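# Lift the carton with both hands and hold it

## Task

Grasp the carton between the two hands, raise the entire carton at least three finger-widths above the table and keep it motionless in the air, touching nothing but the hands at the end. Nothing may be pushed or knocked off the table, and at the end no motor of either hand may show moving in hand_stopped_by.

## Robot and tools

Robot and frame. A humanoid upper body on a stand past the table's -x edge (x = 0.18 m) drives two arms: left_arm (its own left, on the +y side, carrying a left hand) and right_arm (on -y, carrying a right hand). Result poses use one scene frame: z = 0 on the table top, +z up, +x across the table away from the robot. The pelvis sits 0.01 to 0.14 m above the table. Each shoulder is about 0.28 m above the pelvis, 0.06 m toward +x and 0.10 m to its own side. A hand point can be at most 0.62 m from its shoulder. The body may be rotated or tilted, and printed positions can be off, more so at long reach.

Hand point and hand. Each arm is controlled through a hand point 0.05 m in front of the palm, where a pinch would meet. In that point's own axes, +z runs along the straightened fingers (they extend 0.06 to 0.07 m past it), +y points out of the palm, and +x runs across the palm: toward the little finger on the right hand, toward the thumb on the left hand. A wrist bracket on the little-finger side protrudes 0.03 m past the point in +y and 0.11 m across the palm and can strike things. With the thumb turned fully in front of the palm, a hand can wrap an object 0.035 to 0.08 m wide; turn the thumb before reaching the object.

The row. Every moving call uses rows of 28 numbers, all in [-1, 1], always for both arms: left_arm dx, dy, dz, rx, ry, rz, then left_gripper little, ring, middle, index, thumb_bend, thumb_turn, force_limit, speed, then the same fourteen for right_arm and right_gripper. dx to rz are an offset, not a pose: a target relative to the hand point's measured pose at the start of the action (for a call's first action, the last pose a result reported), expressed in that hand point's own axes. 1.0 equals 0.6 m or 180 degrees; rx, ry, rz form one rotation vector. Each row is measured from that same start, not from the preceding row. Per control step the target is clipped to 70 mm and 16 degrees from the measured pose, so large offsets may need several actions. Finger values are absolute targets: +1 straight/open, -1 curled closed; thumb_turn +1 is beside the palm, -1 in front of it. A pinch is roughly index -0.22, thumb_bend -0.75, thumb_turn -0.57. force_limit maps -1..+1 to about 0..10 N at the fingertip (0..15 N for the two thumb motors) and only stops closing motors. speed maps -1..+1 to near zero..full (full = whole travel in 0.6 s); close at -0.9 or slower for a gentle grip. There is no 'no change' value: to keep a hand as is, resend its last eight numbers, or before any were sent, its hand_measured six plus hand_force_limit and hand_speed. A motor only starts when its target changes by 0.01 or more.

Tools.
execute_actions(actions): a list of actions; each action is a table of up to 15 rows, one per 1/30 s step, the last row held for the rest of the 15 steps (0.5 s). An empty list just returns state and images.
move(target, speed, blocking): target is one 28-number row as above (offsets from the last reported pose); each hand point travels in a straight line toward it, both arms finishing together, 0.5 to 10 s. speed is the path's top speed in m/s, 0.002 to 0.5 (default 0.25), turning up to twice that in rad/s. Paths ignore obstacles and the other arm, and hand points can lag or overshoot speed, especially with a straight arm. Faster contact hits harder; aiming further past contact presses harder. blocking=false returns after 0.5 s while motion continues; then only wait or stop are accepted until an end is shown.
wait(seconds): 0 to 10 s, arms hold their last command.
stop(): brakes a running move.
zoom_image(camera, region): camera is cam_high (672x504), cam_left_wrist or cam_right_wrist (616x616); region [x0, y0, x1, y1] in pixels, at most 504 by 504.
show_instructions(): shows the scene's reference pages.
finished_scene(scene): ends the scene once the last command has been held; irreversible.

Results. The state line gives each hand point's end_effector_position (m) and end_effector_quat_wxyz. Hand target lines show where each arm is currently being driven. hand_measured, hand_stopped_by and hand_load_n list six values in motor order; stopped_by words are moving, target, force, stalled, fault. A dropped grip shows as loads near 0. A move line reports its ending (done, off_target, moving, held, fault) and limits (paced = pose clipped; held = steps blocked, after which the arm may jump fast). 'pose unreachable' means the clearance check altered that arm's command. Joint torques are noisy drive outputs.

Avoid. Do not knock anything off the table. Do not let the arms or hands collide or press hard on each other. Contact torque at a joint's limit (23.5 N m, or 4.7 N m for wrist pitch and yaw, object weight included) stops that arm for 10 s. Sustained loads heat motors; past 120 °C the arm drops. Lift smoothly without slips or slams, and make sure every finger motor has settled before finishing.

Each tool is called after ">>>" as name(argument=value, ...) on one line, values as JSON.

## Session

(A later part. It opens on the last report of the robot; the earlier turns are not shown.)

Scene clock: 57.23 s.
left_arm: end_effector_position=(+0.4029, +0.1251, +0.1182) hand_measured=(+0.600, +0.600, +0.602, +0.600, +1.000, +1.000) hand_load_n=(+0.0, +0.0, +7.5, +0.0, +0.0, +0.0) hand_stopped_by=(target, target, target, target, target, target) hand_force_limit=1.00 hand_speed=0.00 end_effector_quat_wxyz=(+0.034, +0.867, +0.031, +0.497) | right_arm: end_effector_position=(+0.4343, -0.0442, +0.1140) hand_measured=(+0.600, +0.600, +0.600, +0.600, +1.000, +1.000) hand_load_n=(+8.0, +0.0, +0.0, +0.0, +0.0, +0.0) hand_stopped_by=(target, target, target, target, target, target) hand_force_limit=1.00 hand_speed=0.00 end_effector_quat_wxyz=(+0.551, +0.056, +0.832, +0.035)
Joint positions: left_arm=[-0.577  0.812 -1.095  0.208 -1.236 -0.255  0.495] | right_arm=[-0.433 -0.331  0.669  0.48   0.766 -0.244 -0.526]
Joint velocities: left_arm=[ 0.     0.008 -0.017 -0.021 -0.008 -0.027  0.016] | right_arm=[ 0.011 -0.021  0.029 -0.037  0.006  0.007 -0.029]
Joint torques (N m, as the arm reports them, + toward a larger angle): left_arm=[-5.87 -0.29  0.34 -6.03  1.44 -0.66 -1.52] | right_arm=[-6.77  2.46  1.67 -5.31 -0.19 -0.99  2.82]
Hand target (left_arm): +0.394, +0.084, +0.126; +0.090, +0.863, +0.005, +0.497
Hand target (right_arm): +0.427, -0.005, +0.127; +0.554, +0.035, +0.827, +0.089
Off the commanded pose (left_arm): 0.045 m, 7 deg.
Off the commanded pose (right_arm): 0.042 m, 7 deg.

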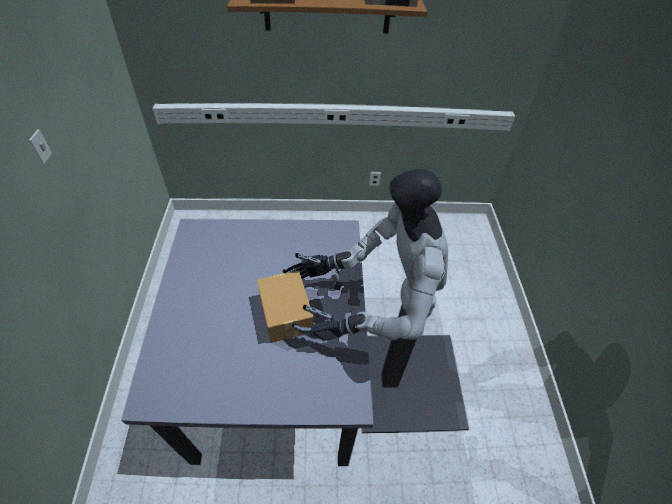

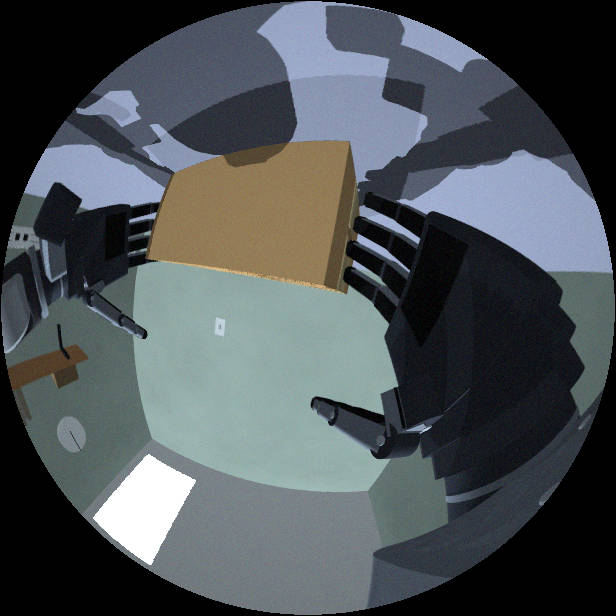

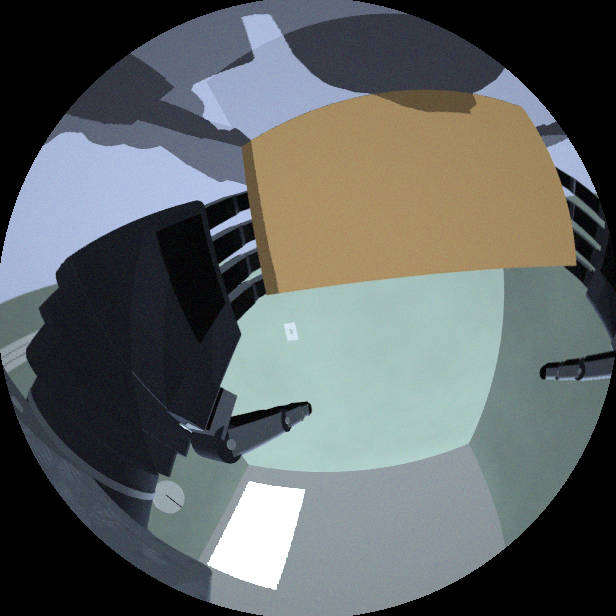

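>>> execute_actions(actions=[[[-0.03,0.07,-0.05,-0.035,0,-0.01,0.6,0.6,0.6,0.6,1,1,1,0,0.03,0.07,-0.065,-0.035,0.01,0.005,0.6,0.6,0.6,0.6,1,1,1,0]],[[-0.03,0.07,-0.05,-0.035,0,-0.01,0.6,0.6,0.6,0.6,1,1,1,0,0.03,0.07,-0.065,-0.035,0.01,0.005,0.6,0.6,0.6,0.6,1,1,1,0]]])

>>> move(target=[0,-0.1,0,0.02,0.03,0,0.9,0.9,0.9,0.9,1,1,1,0,0,-0.1,0,0.03,0,0,0.9,0.9,0.9,0.9,1,1,1,0], speed=0.1)

Scene clock: 58.47 s.
left_arm: end_effector_position=(+0.3581, +0.1306, +0.1160) hand_measured=(+0.600, +0.600, +0.602, +0.600, +1.000, +1.000) hand_load_n=(+0.0, +0.0, +8.5, +0.0, +0.0, +0.0) hand_stopped_by=(target, target, target, target, target, target) hand_force_limit=1.00 hand_speed=0.00 end_effector_quat_wxyz=(+0.017, +0.857, +0.053, +0.512) | right_arm: end_effector_position=(+0.3767, -0.0366, +0.1159) hand_measured=(+0.600, +0.600, +0.600, +0.600, +1.000, +1.000) hand_load_n=(+7.5, +1.0, +0.0, +0.0, +0.0, +0.0) hand_stopped_by=(target, target, target, target, target, target) hand_force_limit=1.00 hand_speed=0.00 end_effector_quat_wxyz=(+0.546, +0.054, +0.836, +0.026)
Joint positions: left_arm=[-0.433  0.868 -1.197  0.07  -1.131 -0.46   0.657] | right_arm=[-0.238 -0.416  0.806  0.182  0.698 -0.268 -0.738]
Joint velocities: left_arm=[-0.028  0.015 -0.071  0.     0.    -0.031  0.029] | right_arm=[ 0.    -0.021  0.046  0.    -0.008 -0.008 -0.029]
Joint torques (N m, as the arm reports them, + toward a larger angle): left_arm=[-3.95 -0.52 -0.31 -6.13  1.97 -0.17 -1.79] | right_arm=[-4.5   2.63  2.84 -4.84  0.19 -0.48  3.23]
Hand target (left_arm): +0.345, +0.087, +0.120; +0.079, +0.858, +0.025, +0.506
Hand target (right_arm): +0.364, +0.002, +0.122; +0.538, +0.033, +0.838, +0.083
Off the commanded pose (left_arm): 0.048 m, 8 deg.
Off the commanded pose (right_arm): 0.042 m, 7 deg.

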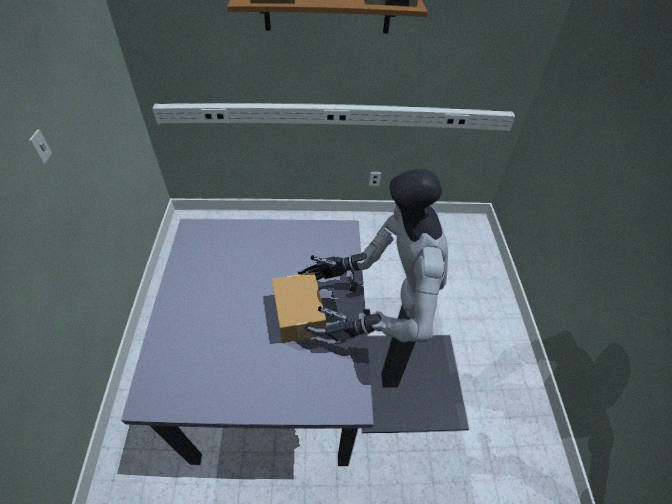

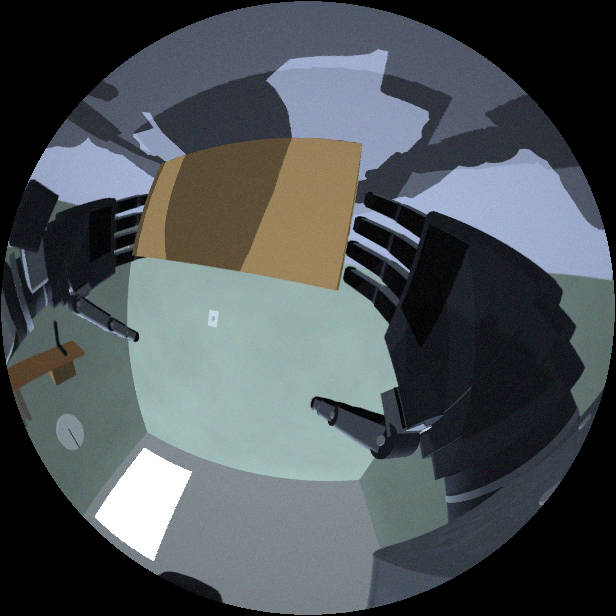

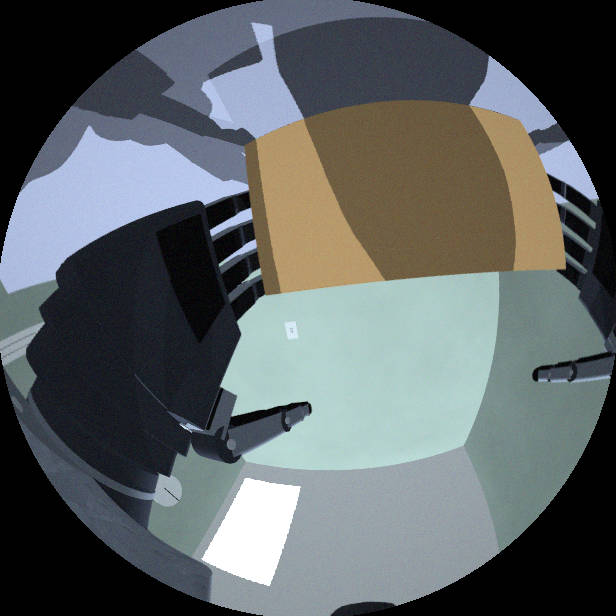

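Scene clock: 59.50 s.
left_arm: end_effector_position=(+0.3545, +0.1918, +0.1108) hand_measured=(+0.900, +0.900, +0.900, +0.900, +1.000, +1.000) hand_load_n=(+0.0, +0.0, +0.0, +0.0, +0.0, +0.0) hand_stopped_by=(target, target, target, target, target, target) hand_force_limit=1.00 hand_speed=0.00 end_effector_quat_wxyz=(-0.014, +0.832, +0.072, +0.550) | right_arm: end_effector_position=(+0.3716, -0.0950, +0.1072) hand_measured=(+0.900, +0.900, +0.900, +0.900, +1.000, +1.000) hand_load_n=(+0.0, +0.0, +0.0, +0.0, +0.0, +0.0) hand_stopped_by=(target, target, target, target, target, target) hand_force_limit=1.00 hand_speed=0.00 end_effector_quat_wxyz=(+0.540, +0.077, +0.838, -0.015)
Joint positions: left_arm=[-0.344  0.871 -1.147  0.32  -1.166 -0.67   0.457] | right_arm=[-0.148 -0.533  0.741  0.157  0.746 -0.316 -0.71 ]
Joint velocities: left_arm=[-0.006  0.    -0.009 -0.008 -0.002  0.     0.   ] | right_arm=[-0.002 -0.006  0.008 -0.009 -0.006  0.     0.   ]
Joint torques (N m, as the arm reports them, + toward a larger angle): left_arm=[-2.97  2.69  1.32 -0.88  0.31 -1.06 -0.2 ] | right_arm=[-3.06 -2.71 -0.91 -2.79  0.02 -1.26  0.25]
Hand target (left_arm): +0.355, +0.193, +0.111; -0.014, +0.831, +0.074, +0.551
Hand target (right_arm): +0.372, -0.095, +0.108; +0.541, +0.080, +0.837, -0.013
Off the commanded pose (left_arm): 0.002 m, 0 deg.
Off the commanded pose (right_arm): 0.003 m, 1 deg.
move: done

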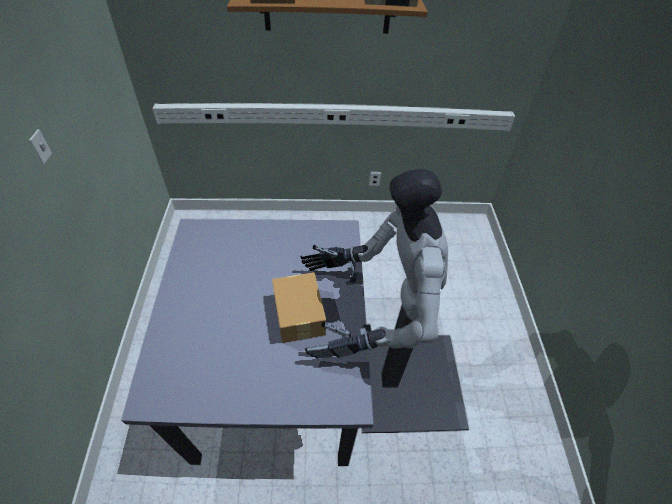

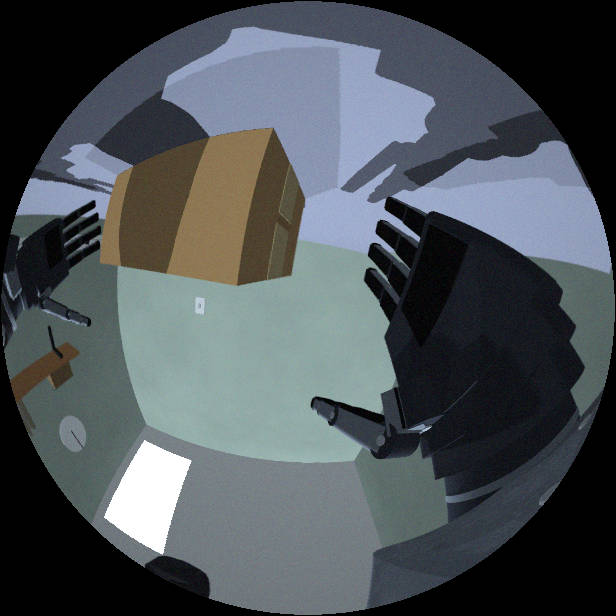

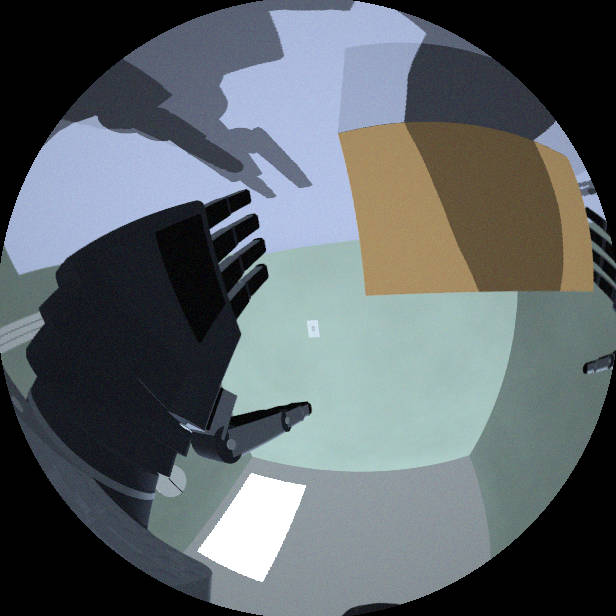

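>>> move(target=[0.037,0.06,0.19,-0.025,0,0,0.9,0.9,0.9,0.9,1,1,1,0,-0.05,0.08,0.18,-0.025,0,0,0.9,0.9,0.9,0.9,1,1,1,0], speed=0.12)

>>> move(target=[-0.02,0.17,0,0,0,0,0.9,0.9,0.9,0.9,1,1,1,0,0.02,0.13,0,0,0,0,0.9,0.9,0.9,0.9,1,1,1,0], speed=0.06)

>>> execute_actions(actions=[[[0.01,0.09,0,-0.04,0,-0.012,-1,-1,-1,-1,1,1,0.8,-0.6,-0.01,0.088,-0.01,-0.035,0,0.012,-1,-1,-1,-1,1,1,0.8,-0.6]],[[0.01,0.09,0,-0.04,0,-0.012,-1,-1,-1,-1,1,1,0.8,-0.6,-0.01,0.088,-0.01,-0.035,0,0.012,-1,-1,-1,-1,1,1,0.8,-0.6]],[[0.01,0.09,0,-0.04,0,-0.012,-1,-1,-1,-1,1,1,0.8,-0.6,-0.01,0.088,-0.01,-0.035,0,0.012,-1,-1,-1,-1,1,1,0.8,-0.6]]])

Scene clock: 61.43 s.
left_arm: end_effector_position=(+0.4662, +0.1604, +0.0910) hand_measured=(+0.900, +0.900, +0.900, +0.900, +1.000, +1.000) hand_load_n=(-0.5, +0.0, +0.0, +0.0, +0.0, +0.0) hand_stopped_by=(target, target, target, target, target, target) hand_force_limit=1.00 hand_speed=0.00 end_effector_quat_wxyz=(+0.021, +0.845, +0.065, +0.531) | right_arm: end_effector_position=(+0.4911, -0.0659, +0.0891) hand_measured=(+0.900, +0.900, +0.900, +0.900, +1.000, +1.000) hand_load_n=(+0.0, +0.0, +0.0, +0.0, +0.0, +0.0) hand_stopped_by=(target, target, target, target, target, target) hand_force_limit=1.00 hand_speed=0.00 end_effector_quat_wxyz=(+0.531, +0.051, +0.846, +0.013)
Joint positions: left_arm=[-0.864  0.259 -1.011  1.48  -1.378 -0.445 -0.159] | right_arm=[-0.856 -0.123  0.568  1.41   0.88  -0.428 -0.128]
Joint velocities: left_arm=[-0.006 -0.006  0.008  0.006  0.003  0.    -0.003] | right_arm=[-0.009  0.009 -0.032  0.032  0.     0.     0.01 ]
Joint torques (N m, as the arm reports them, + toward a larger angle): left_arm=[-6.62  1.66  0.35  0.3   0.04 -0.84 -0.13] | right_arm=[-7.77 -2.1   0.04 -1.81  0.15 -1.44  0.29]
Hand target (left_arm): +0.465, +0.162, +0.089; +0.019, +0.847, +0.067, +0.528
Hand target (right_arm): +0.491, -0.065, +0.090; +0.531, +0.052, +0.845, +0.014
Off the commanded pose (left_arm): 0.012 m, 3 deg.
Off the commanded pose (right_arm): 0.005 m, 2 deg.
move: off_target (left_arm, right_arm)

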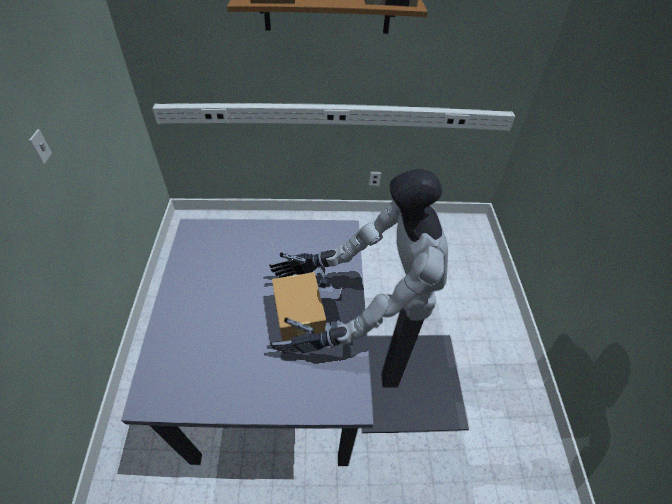

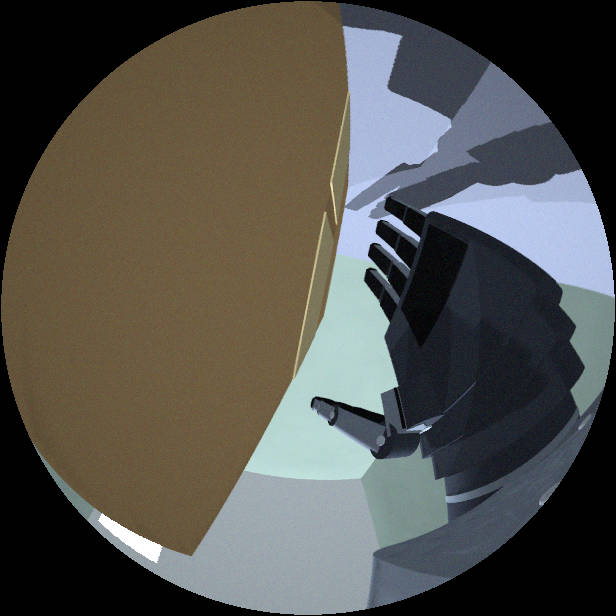

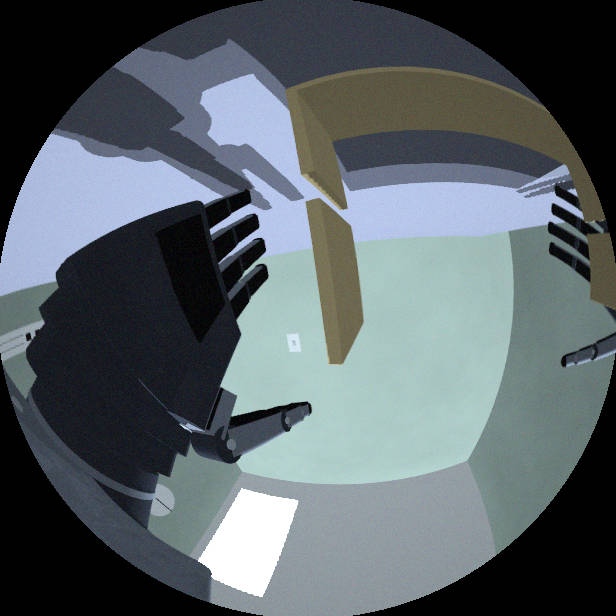

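Scene clock: 63.43 s.
left_arm: end_effector_position=(+0.4678, +0.1238, +0.0836) hand_measured=(+0.900, +0.900, +0.900, +0.900, +1.000, +1.000) hand_load_n=(+4.0, +2.5, +0.5, +0.0, +0.0, +0.0) hand_stopped_by=(target, target, target, target, target, target) hand_force_limit=1.00 hand_speed=0.00 end_effector_quat_wxyz=(-0.054, +0.835, +0.096, +0.539) | right_arm: end_effector_position=(+0.4962, -0.0430, +0.0823) hand_measured=(+0.900, +0.900, +0.900, +0.900, +1.000, +1.000) hand_load_n=(-1.5, +0.0, +0.0, +0.0, +0.0, +0.0) hand_stopped_by=(target, target, target, target, target, target) hand_force_limit=1.00 hand_speed=0.00 end_effector_quat_wxyz=(+0.499, +0.060, +0.863, -0.048)
Joint positions: left_arm=[-0.881  0.052 -1.134  1.54  -1.389 -0.545  0.176] | right_arm=[-0.907 -0.065  0.684  1.32   0.909 -0.282 -0.421]
Joint velocities: left_arm=[-0.006  0.009 -0.041  0.    -0.06   0.     0.   ] | right_arm=[-0.028 -0.008  0.141  0.034  0.15   0.    -0.004]
Joint torques (N m, as the arm reports them, + toward a larger angle): left_arm=[-7.53 -3.7  -0.83 -4.71  1.39 -0.48 -1.54] | right_arm=[-9.3   5.82  1.2  -4.48  0.22 -0.41  2.1 ]
Hand target (left_arm): +0.462, +0.060, +0.087; +0.019, +0.841, +0.061, +0.537
Hand target (right_arm): +0.488, +0.011, +0.090; +0.497, +0.036, +0.867, +0.012
Off the commanded pose (left_arm): 0.066 m, 9 deg.
Off the commanded pose (right_arm): 0.056 m, 8 deg.
joint sent to its limit (left arm) — the command would take joint 2 (shoulder roll) past its lower limit, so that joint was sent only as far as its limit.
joint sent to its limit (right arm) — the command would take joint 2 (shoulder roll) past its upper limit, so that joint was sent only as far as its limit.
move: off_target (left_arm, right_arm)

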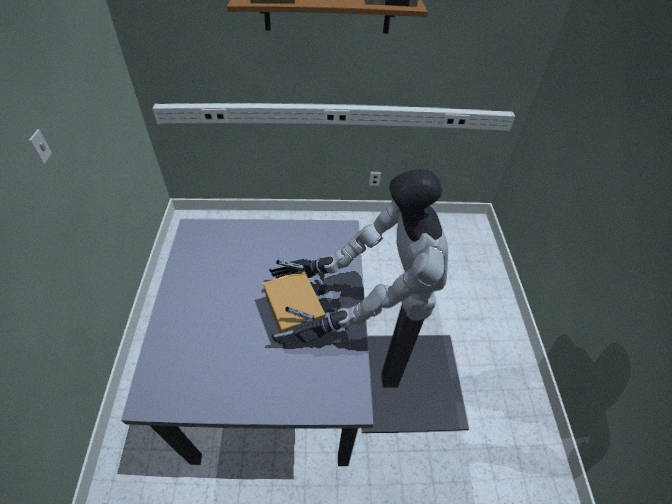

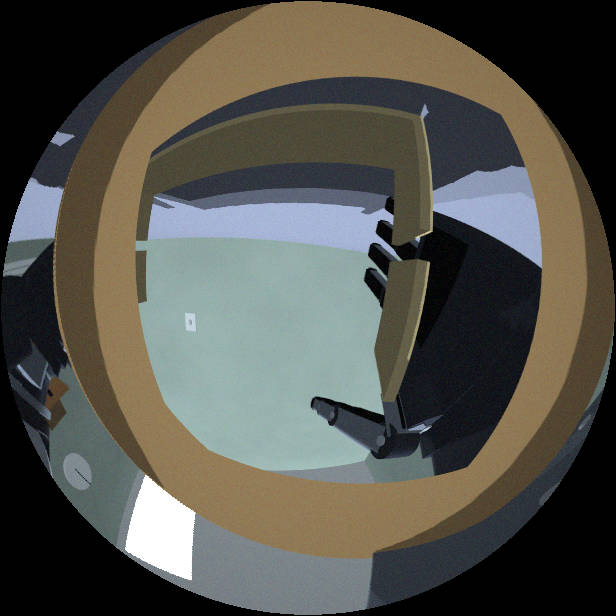

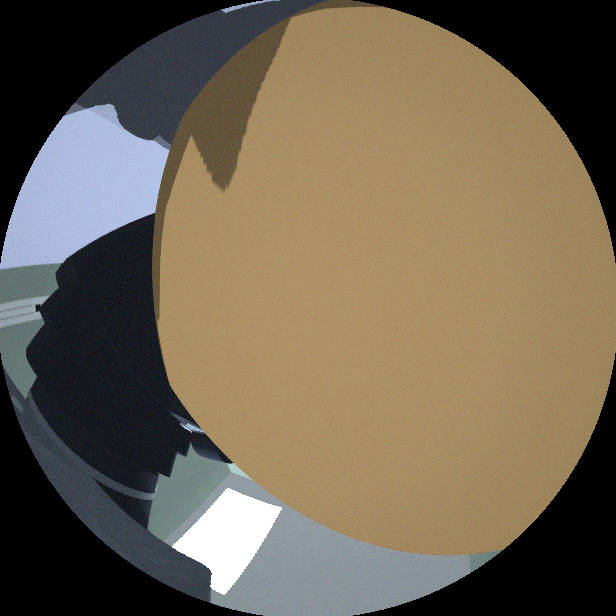

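Scene clock: 64.93 s.
left_arm: end_effector_position=(+0.4911, +0.1466, +0.0819) hand_measured=(+0.594, +0.616, +0.484, +0.330, +1.000, +1.000) hand_load_n=(+0.0, +0.0, +3.5, +9.0, +0.0, +0.0) hand_stopped_by=(force, force, force, force, target, target) hand_force_limit=0.80 hand_speed=-0.60 end_effector_quat_wxyz=(-0.077, +0.862, +0.123, +0.485) | right_arm: end_effector_position=(+0.5114, -0.0413, +0.0838) hand_measured=(+0.126, +0.062, -0.030, -0.032, +1.000, +1.000) hand_load_n=(+0.0, +5.0, +7.5, +0.0, +0.0, +0.0) hand_stopped_by=(force, force, moving, moving, target, target) hand_force_limit=0.80 hand_speed=-0.60 end_effector_quat_wxyz=(+0.449, +0.080, +0.889, -0.049)
Joint positions: left_arm=[-0.991  0.126 -1.125  1.485 -1.44  -0.301  0.251] | right_arm=[-1.039 -0.057  0.672  1.386  1.014 -0.108 -0.425]
Joint velocities: left_arm=[-0.028 -0.005 -0.012 -0.008  0.002  0.057  0.   ] | right_arm=[ 0.002 -0.02  -0.028  0.048  0.067  0.025 -0.011]
Joint torques (N m, as the arm reports them, + toward a larger angle): left_arm=[-10.07  -2.38   0.11  -4.63   0.52  -0.36  -0.85] | right_arm=[-10.24   4.72   0.77  -4.8   -0.09  -0.65   2.95]
Hand target (left_arm): +0.495, +0.094, +0.090; -0.019, +0.867, +0.101, +0.488
Hand target (right_arm): +0.505, +0.013, +0.095; +0.452, +0.051, +0.891, +0.014
Off the commanded pose (left_arm): 0.053 m, 8 deg.
Off the commanded pose (right_arm): 0.058 m, 8 deg.
joint sent to its limit (right arm) — the command would take joint 2 (shoulder roll) past its upper limit, so that joint was sent only as far as its limit.

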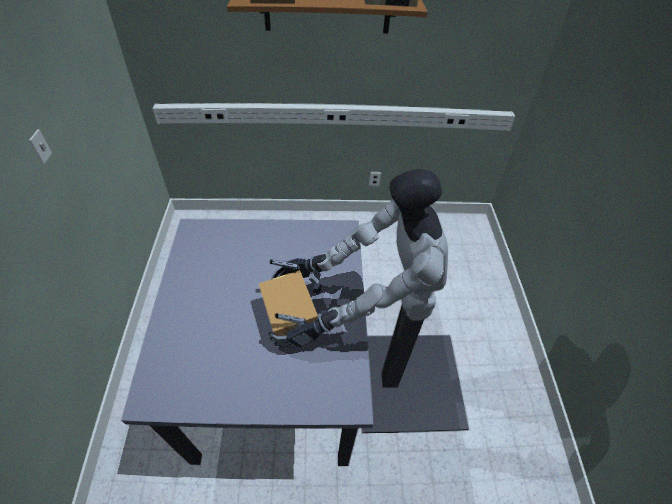

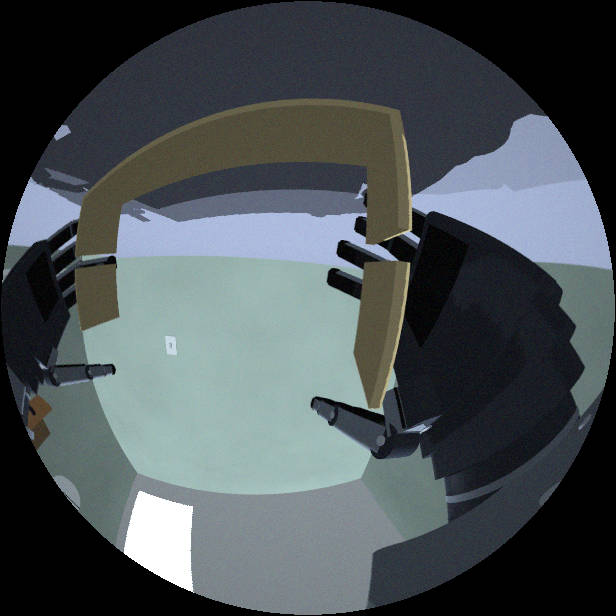

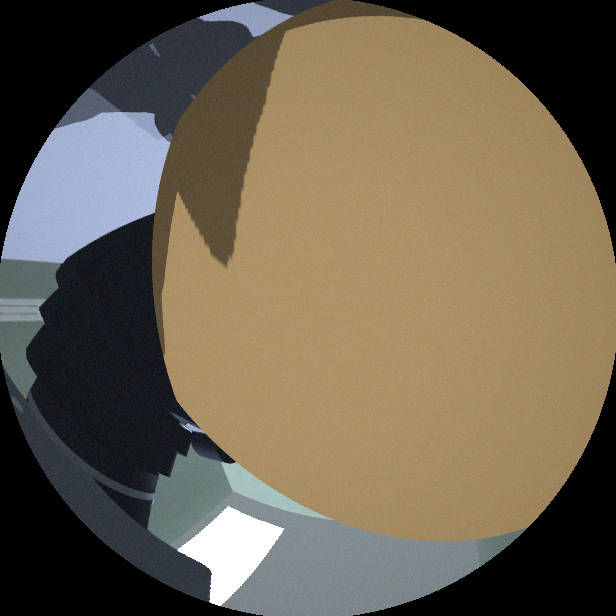

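Left clamps the end. Lift up and back.

>>> execute_actions(actions=[[[0.03,0.09,-0.06,-0.05,0.02,-0.01,-1,-1,-1,-1,1,1,0.8,-0.6,-0.025,0.088,-0.065,-0.045,-0.02,0.01,-1,-1,0,0,1,1,0.8,-0.6]],[[0.03,0.09,-0.06,-0.05,0.02,-0.01,-1,-1,-1,-1,1,1,0.8,-0.6,-0.025,0.088,-0.065,-0.045,-0.02,0.01,-1,-1,0,0,1,1,0.8,-0.6]],[[0.04,0.09,-0.055,-0.05,0.015,-0.01,-1,-1,-1,-1,1,1,0.8,-0.6,-0.035,0.088,-0.06,-0.045,-0.015,0.01,-1,-1,0,0,1,1,0.8,-0.6]],[[0.04,0.09,-0.055,-0.05,0.015,-0.01,-1,-1,-1,-1,1,1,0.8,-0.6,-0.035,0.088,-0.06,-0.045,-0.015,0.01,-1,-1,0,0,1,1,0.8,-0.6]]])

Scene clock: 67.03 s.
left_arm: end_effector_position=(+0.4612, +0.1993, +0.1828) hand_measured=(+0.594, +0.616, +0.484, +0.332, +1.000, +1.000) hand_load_n=(+2.5, +1.5, +5.0, +9.5, +0.0, +0.0) hand_stopped_by=(force, force, force, force, target, target) hand_force_limit=0.80 hand_speed=-0.60 end_effector_quat_wxyz=(-0.104, +0.748, +0.182, +0.629) | right_arm: end_effector_position=(+0.4896, +0.0020, +0.2171) hand_measured=(+0.126, +0.062, +0.000, +0.000, +1.000, +1.000) hand_load_n=(+0.0, +0.0, +0.0, +0.0, +0.0, +0.0) hand_stopped_by=(force, force, target, target, target, target) hand_force_limit=0.80 hand_speed=-0.60 end_effector_quat_wxyz=(+0.606, +0.112, +0.787, +0.037)
Joint positions: left_arm=[-0.763  0.641 -1.241  0.548 -1.251 -0.685  0.826] | right_arm=[-0.777 -0.306  0.841  0.386  0.937 -0.218 -0.896]
Joint velocities: left_arm=[ 0.02   0.003 -0.008 -0.046  0.015  0.056  0.029] | right_arm=[ 0.038 -0.032  0.043 -0.018  0.026  0.008 -0.037]
Joint torques (N m, as the arm reports them, + toward a larger angle): left_arm=[-10.89  -1.42   0.56  -7.12   4.42  -2.    -1.97] | right_arm=[-11.83   4.57   0.6   -6.42  -0.39  -1.44   2.82]
Hand target (left_arm): +0.460, +0.135, +0.192; -0.029, +0.753, +0.130, +0.644
Hand target (right_arm): +0.476, +0.044, +0.223; +0.601, +0.080, +0.791, +0.085
Off the commanded pose (left_arm): 0.066 m, 11 deg.
Off the commanded pose (right_arm): 0.047 m, 7 deg.
joint sent to its limit (left arm) — the command would take joint 3 (shoulder yaw) past its lower limit, so that joint was sent only as far as its limit.

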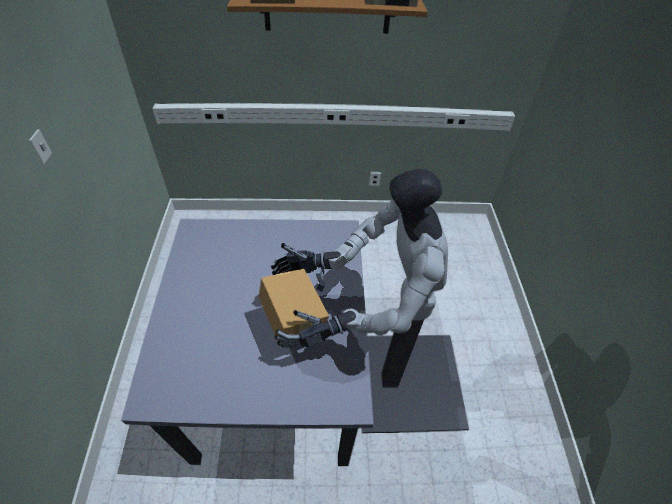

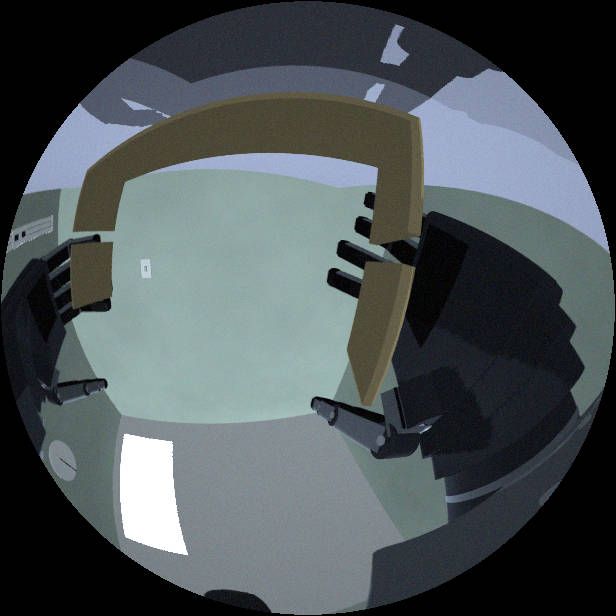

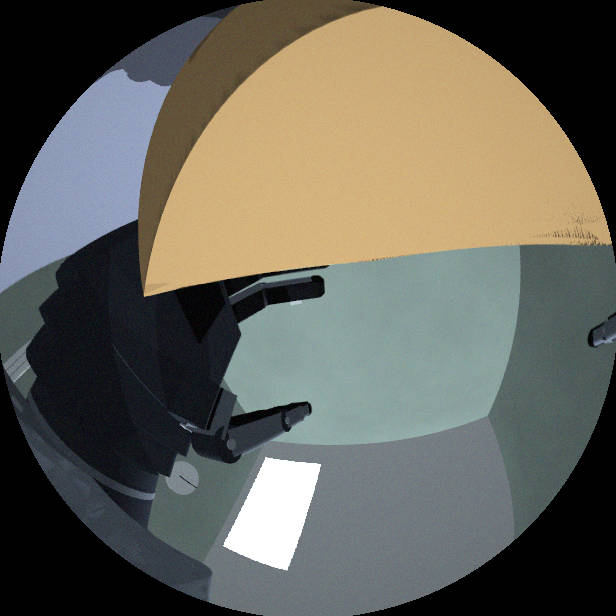

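>>> wait(seconds=1.5)

Scene clock: 68.60 s.
left_arm: end_effector_position=(+0.4607, +0.1993, +0.1819) hand_measured=(+0.594, +0.616, +0.484, +0.332, +1.000, +1.000) hand_load_n=(+2.5, +1.0, +5.0, +9.5, +0.0, +0.0) hand_stopped_by=(force, force, force, force, target, target) hand_force_limit=0.80 hand_speed=-0.60 end_effector_quat_wxyz=(-0.105, +0.749, +0.181, +0.628) | right_arm: end_effector_position=(+0.4890, +0.0022, +0.2163) hand_measured=(+0.126, +0.062, +0.000, +0.000, +1.000, +1.000) hand_load_n=(+0.0, +0.0, +0.0, +0.0, +0.0, +0.0) hand_stopped_by=(force, force, target, target, target, target) hand_force_limit=0.80 hand_speed=-0.60 end_effector_quat_wxyz=(+0.605, +0.111, +0.787, +0.036)
Joint positions: left_arm=[-0.761  0.642 -1.242  0.547 -1.25  -0.683  0.827] | right_arm=[-0.776 -0.307  0.843  0.384  0.938 -0.218 -0.897]
Joint velocities: left_arm=[ 0.003  0.    -0.008  0.003  0.014  0.     0.   ] | right_arm=[-0.002  0.002  0.    -0.002 -0.012  0.     0.   ]
Joint torques (N m, as the arm reports them, + toward a larger angle): left_arm=[-11.01  -1.46   0.66  -7.15   4.37  -2.    -1.97] | right_arm=[-11.84   4.6    0.55  -6.49  -0.44  -1.49   2.8 ]
Hand target (left_arm): +0.460, +0.135, +0.192; -0.029, +0.753, +0.130, +0.644
Hand target (right_arm): +0.476, +0.044, +0.223; +0.601, +0.080, +0.791, +0.085
Off the commanded pose (left_arm): 0.066 m, 11 deg.
Off the commanded pose (right_arm): 0.046 m, 7 deg.
wait: 1.50 s; at rest by 0.10 s

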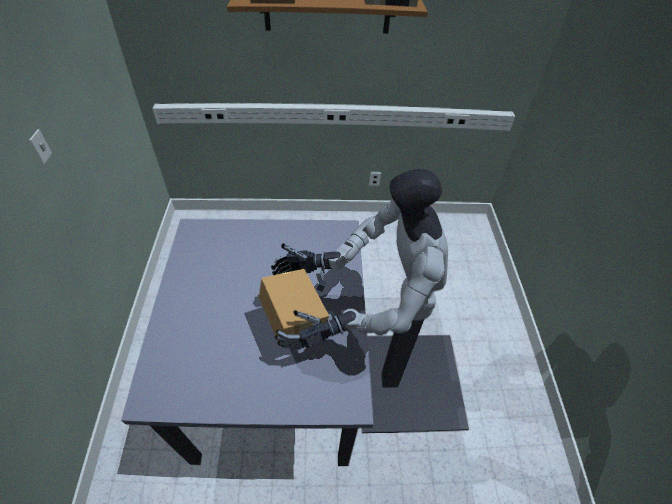

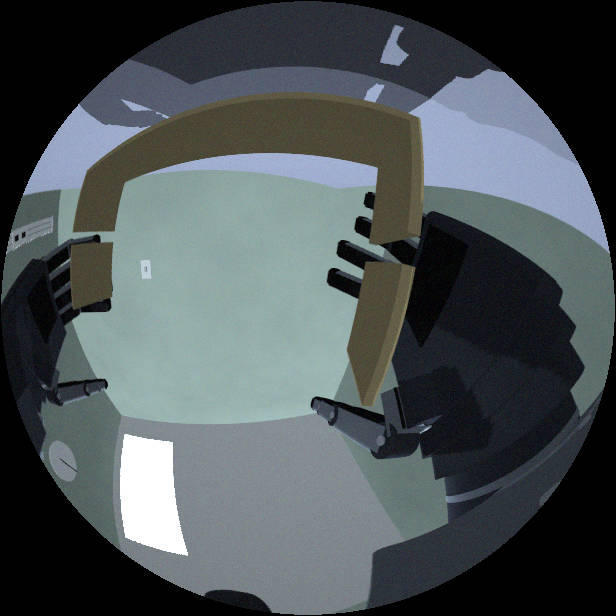

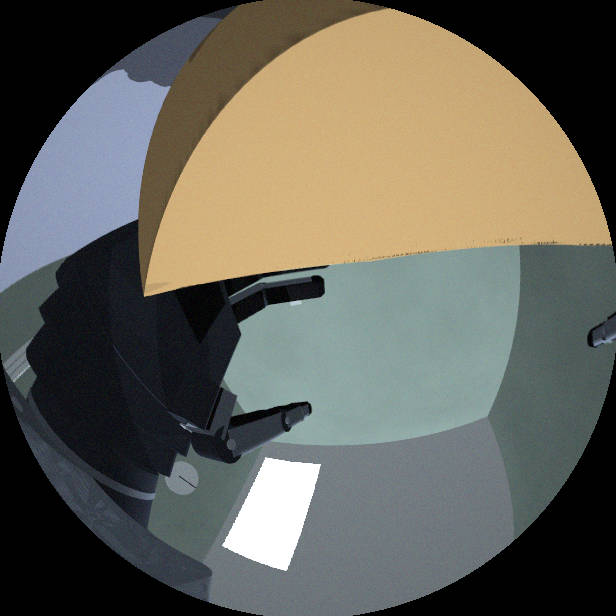

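>>> execute_actions(actions=[[[0.035,0.095,-0.045,-0.06,-0.005,-0.01,-1,-1,-1,-1,1,1,0.8,-0.6,-0.025,0.085,-0.045,-0.04,0,0.01,-1,-1,0,0,1,1,0.8,-0.6]]])

>>> wait(seconds=1.5)

Scene clock: 69.17 s.
left_arm: end_effector_position=(+0.4601, +0.2052, +0.2058) hand_measured=(+0.594, +0.616, +0.484, +0.332, +1.000, +1.000) hand_load_n=(+3.0, +1.5, +5.5, +9.5, +0.0, +0.0) hand_stopped_by=(force, force, force, force, target, target) hand_force_limit=0.80 hand_speed=-0.60 end_effector_quat_wxyz=(-0.103, +0.751, +0.180, +0.627) | right_arm: end_effector_position=(+0.4857, +0.0069, +0.2447) hand_measured=(+0.126, +0.062, +0.000, +0.000, +1.000, +1.000) hand_load_n=(+0.0, +0.0, +0.0, +0.0, +0.0, +0.0) hand_stopped_by=(force, force, target, target, target, target) hand_force_limit=0.80 hand_speed=-0.60 end_effector_quat_wxyz=(+0.619, +0.119, +0.775, +0.047)
Joint positions: left_arm=[-0.784  0.782 -1.244  0.338 -1.257 -0.623  0.904] | right_arm=[-0.793 -0.342  0.853  0.255  0.943 -0.19  -0.981]
Joint velocities: left_arm=[ 0.028 -0.003 -0.031  0.005  0.     0.024  0.   ] | right_arm=[ 0.011 -0.008  0.057 -0.011  0.021  0.    -0.017]
Joint torques (N m, as the arm reports them, + toward a larger angle): left_arm=[-11.12  -1.43   1.17  -7.81   3.95  -1.87  -2.16] | right_arm=[-11.87   4.53   0.49  -6.28  -0.29  -1.44   2.97]
Hand target (left_arm): +0.458, +0.140, +0.214; -0.023, +0.757, +0.131, +0.640
Hand target (right_arm): +0.471, +0.048, +0.250; +0.613, +0.086, +0.780, +0.095
Off the commanded pose (left_arm): 0.066 m, 11 deg.
Off the commanded pose (right_arm): 0.045 m, 7 deg.
joint sent to its limit (left arm) — the command would take joint 3 (shoulder yaw) past its lower limit, so that joint was sent only as far as its limit.

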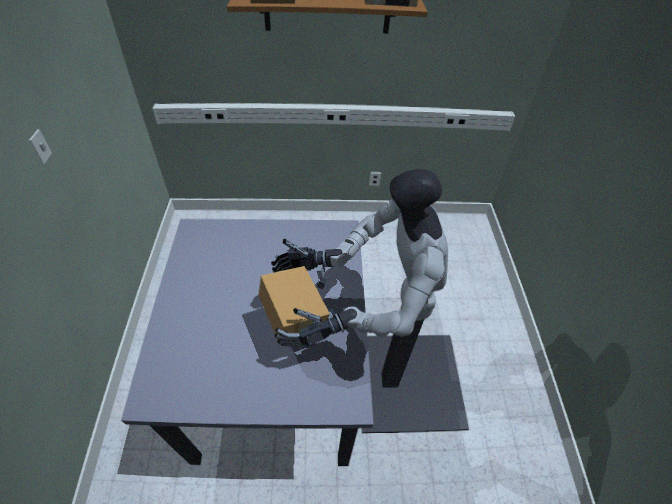

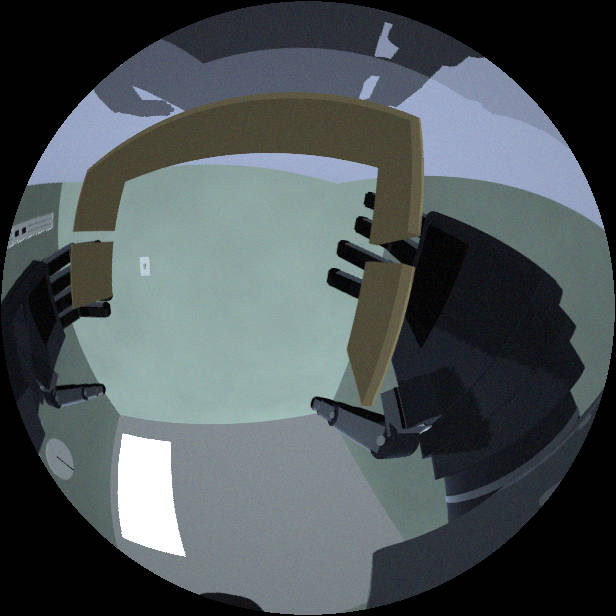

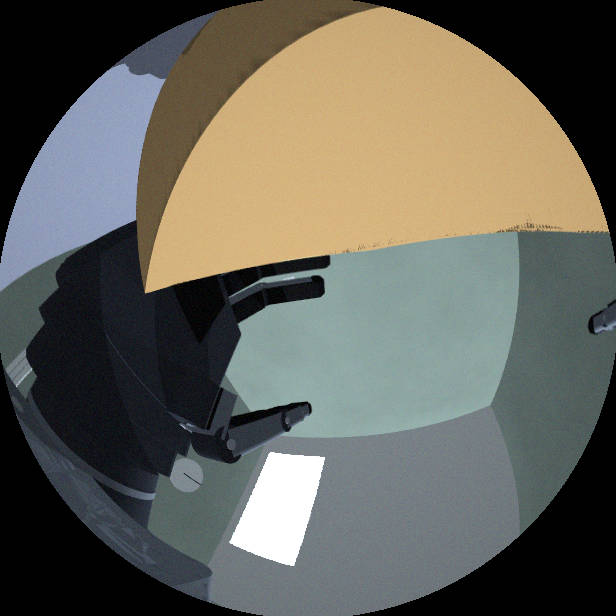

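Scene clock: 70.67 s.
left_arm: end_effector_position=(+0.4597, +0.2052, +0.2051) hand_measured=(+0.594, +0.616, +0.484, +0.332, +1.000, +1.000) hand_load_n=(+3.0, +1.5, +5.0, +9.5, +0.0, +0.0) hand_stopped_by=(force, force, force, force, target, target) hand_force_limit=0.80 hand_speed=-0.60 end_effector_quat_wxyz=(-0.103, +0.752, +0.179, +0.626) | right_arm: end_effector_position=(+0.4854, +0.0071, +0.2439) hand_measured=(+0.126, +0.062, +0.000, +0.000, +1.000, +1.000) hand_load_n=(+0.0, +0.0, +0.0, +0.0, +0.0, +0.0) hand_stopped_by=(force, force, target, target, target, target) hand_force_limit=0.80 hand_speed=-0.60 end_effector_quat_wxyz=(+0.619, +0.118, +0.775, +0.047)
Joint positions: left_arm=[-0.782  0.782 -1.244  0.338 -1.257 -0.622  0.904] | right_arm=[-0.792 -0.342  0.855  0.255  0.944 -0.19  -0.981]
Joint velocities: left_arm=[ 0.003 -0.005  0.     0.002  0.002  0.     0.   ] | right_arm=[-0.012 -0.002  0.003 -0.015  0.003  0.     0.   ]
Joint torques (N m, as the arm reports them, + toward a larger angle): left_arm=[-11.    -1.45   1.17  -7.78   4.03  -1.86  -2.16] | right_arm=[-11.92   4.52   0.35  -6.3   -0.38  -1.45   2.95]
Hand target (left_arm): +0.458, +0.140, +0.214; -0.023, +0.757, +0.131, +0.640
Hand target (right_arm): +0.471, +0.048, +0.250; +0.613, +0.086, +0.780, +0.095
Off the commanded pose (left_arm): 0.066 m, 11 deg.
Off the commanded pose (right_arm): 0.045 m, 7 deg.
wait: 1.50 s; at rest by 0.17 s

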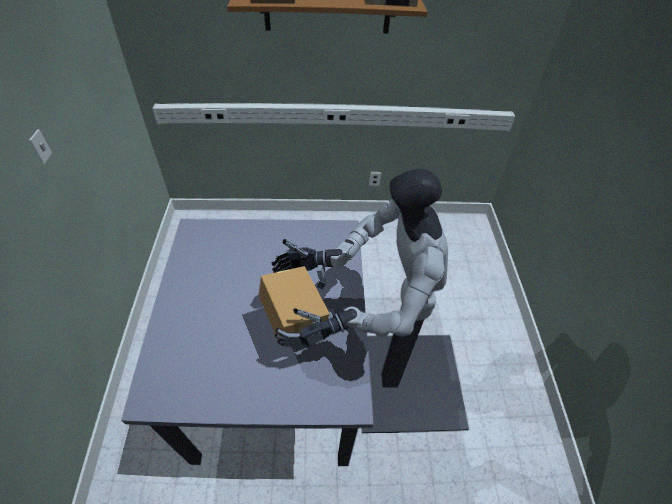

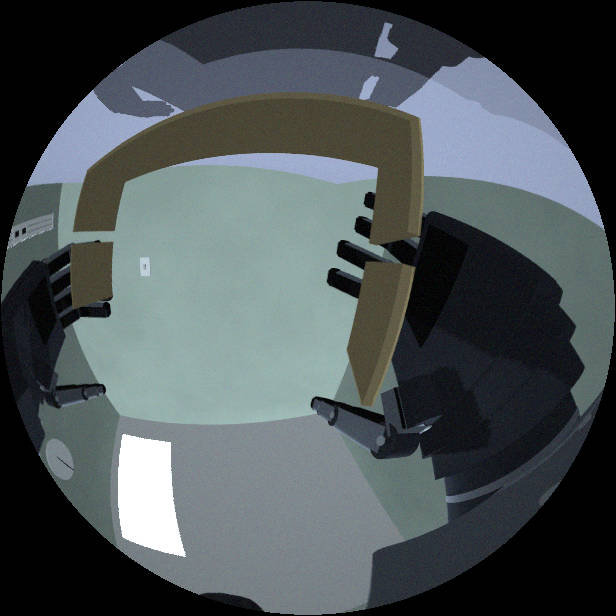

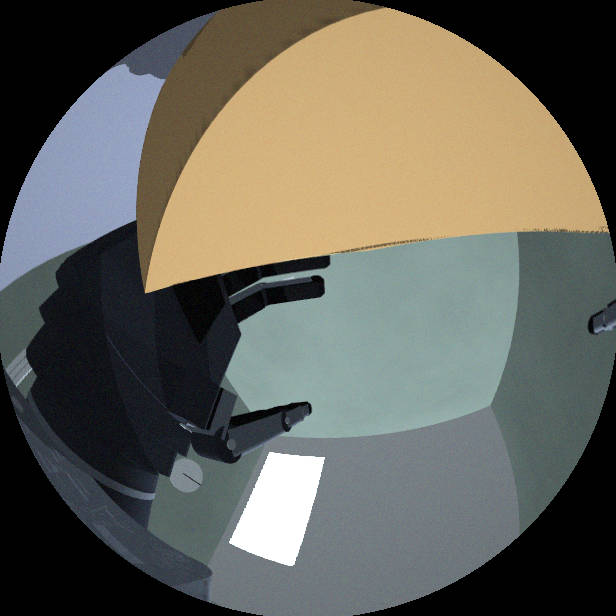

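>>> finished_scene(scene=2)

The scene is finished: the task was done.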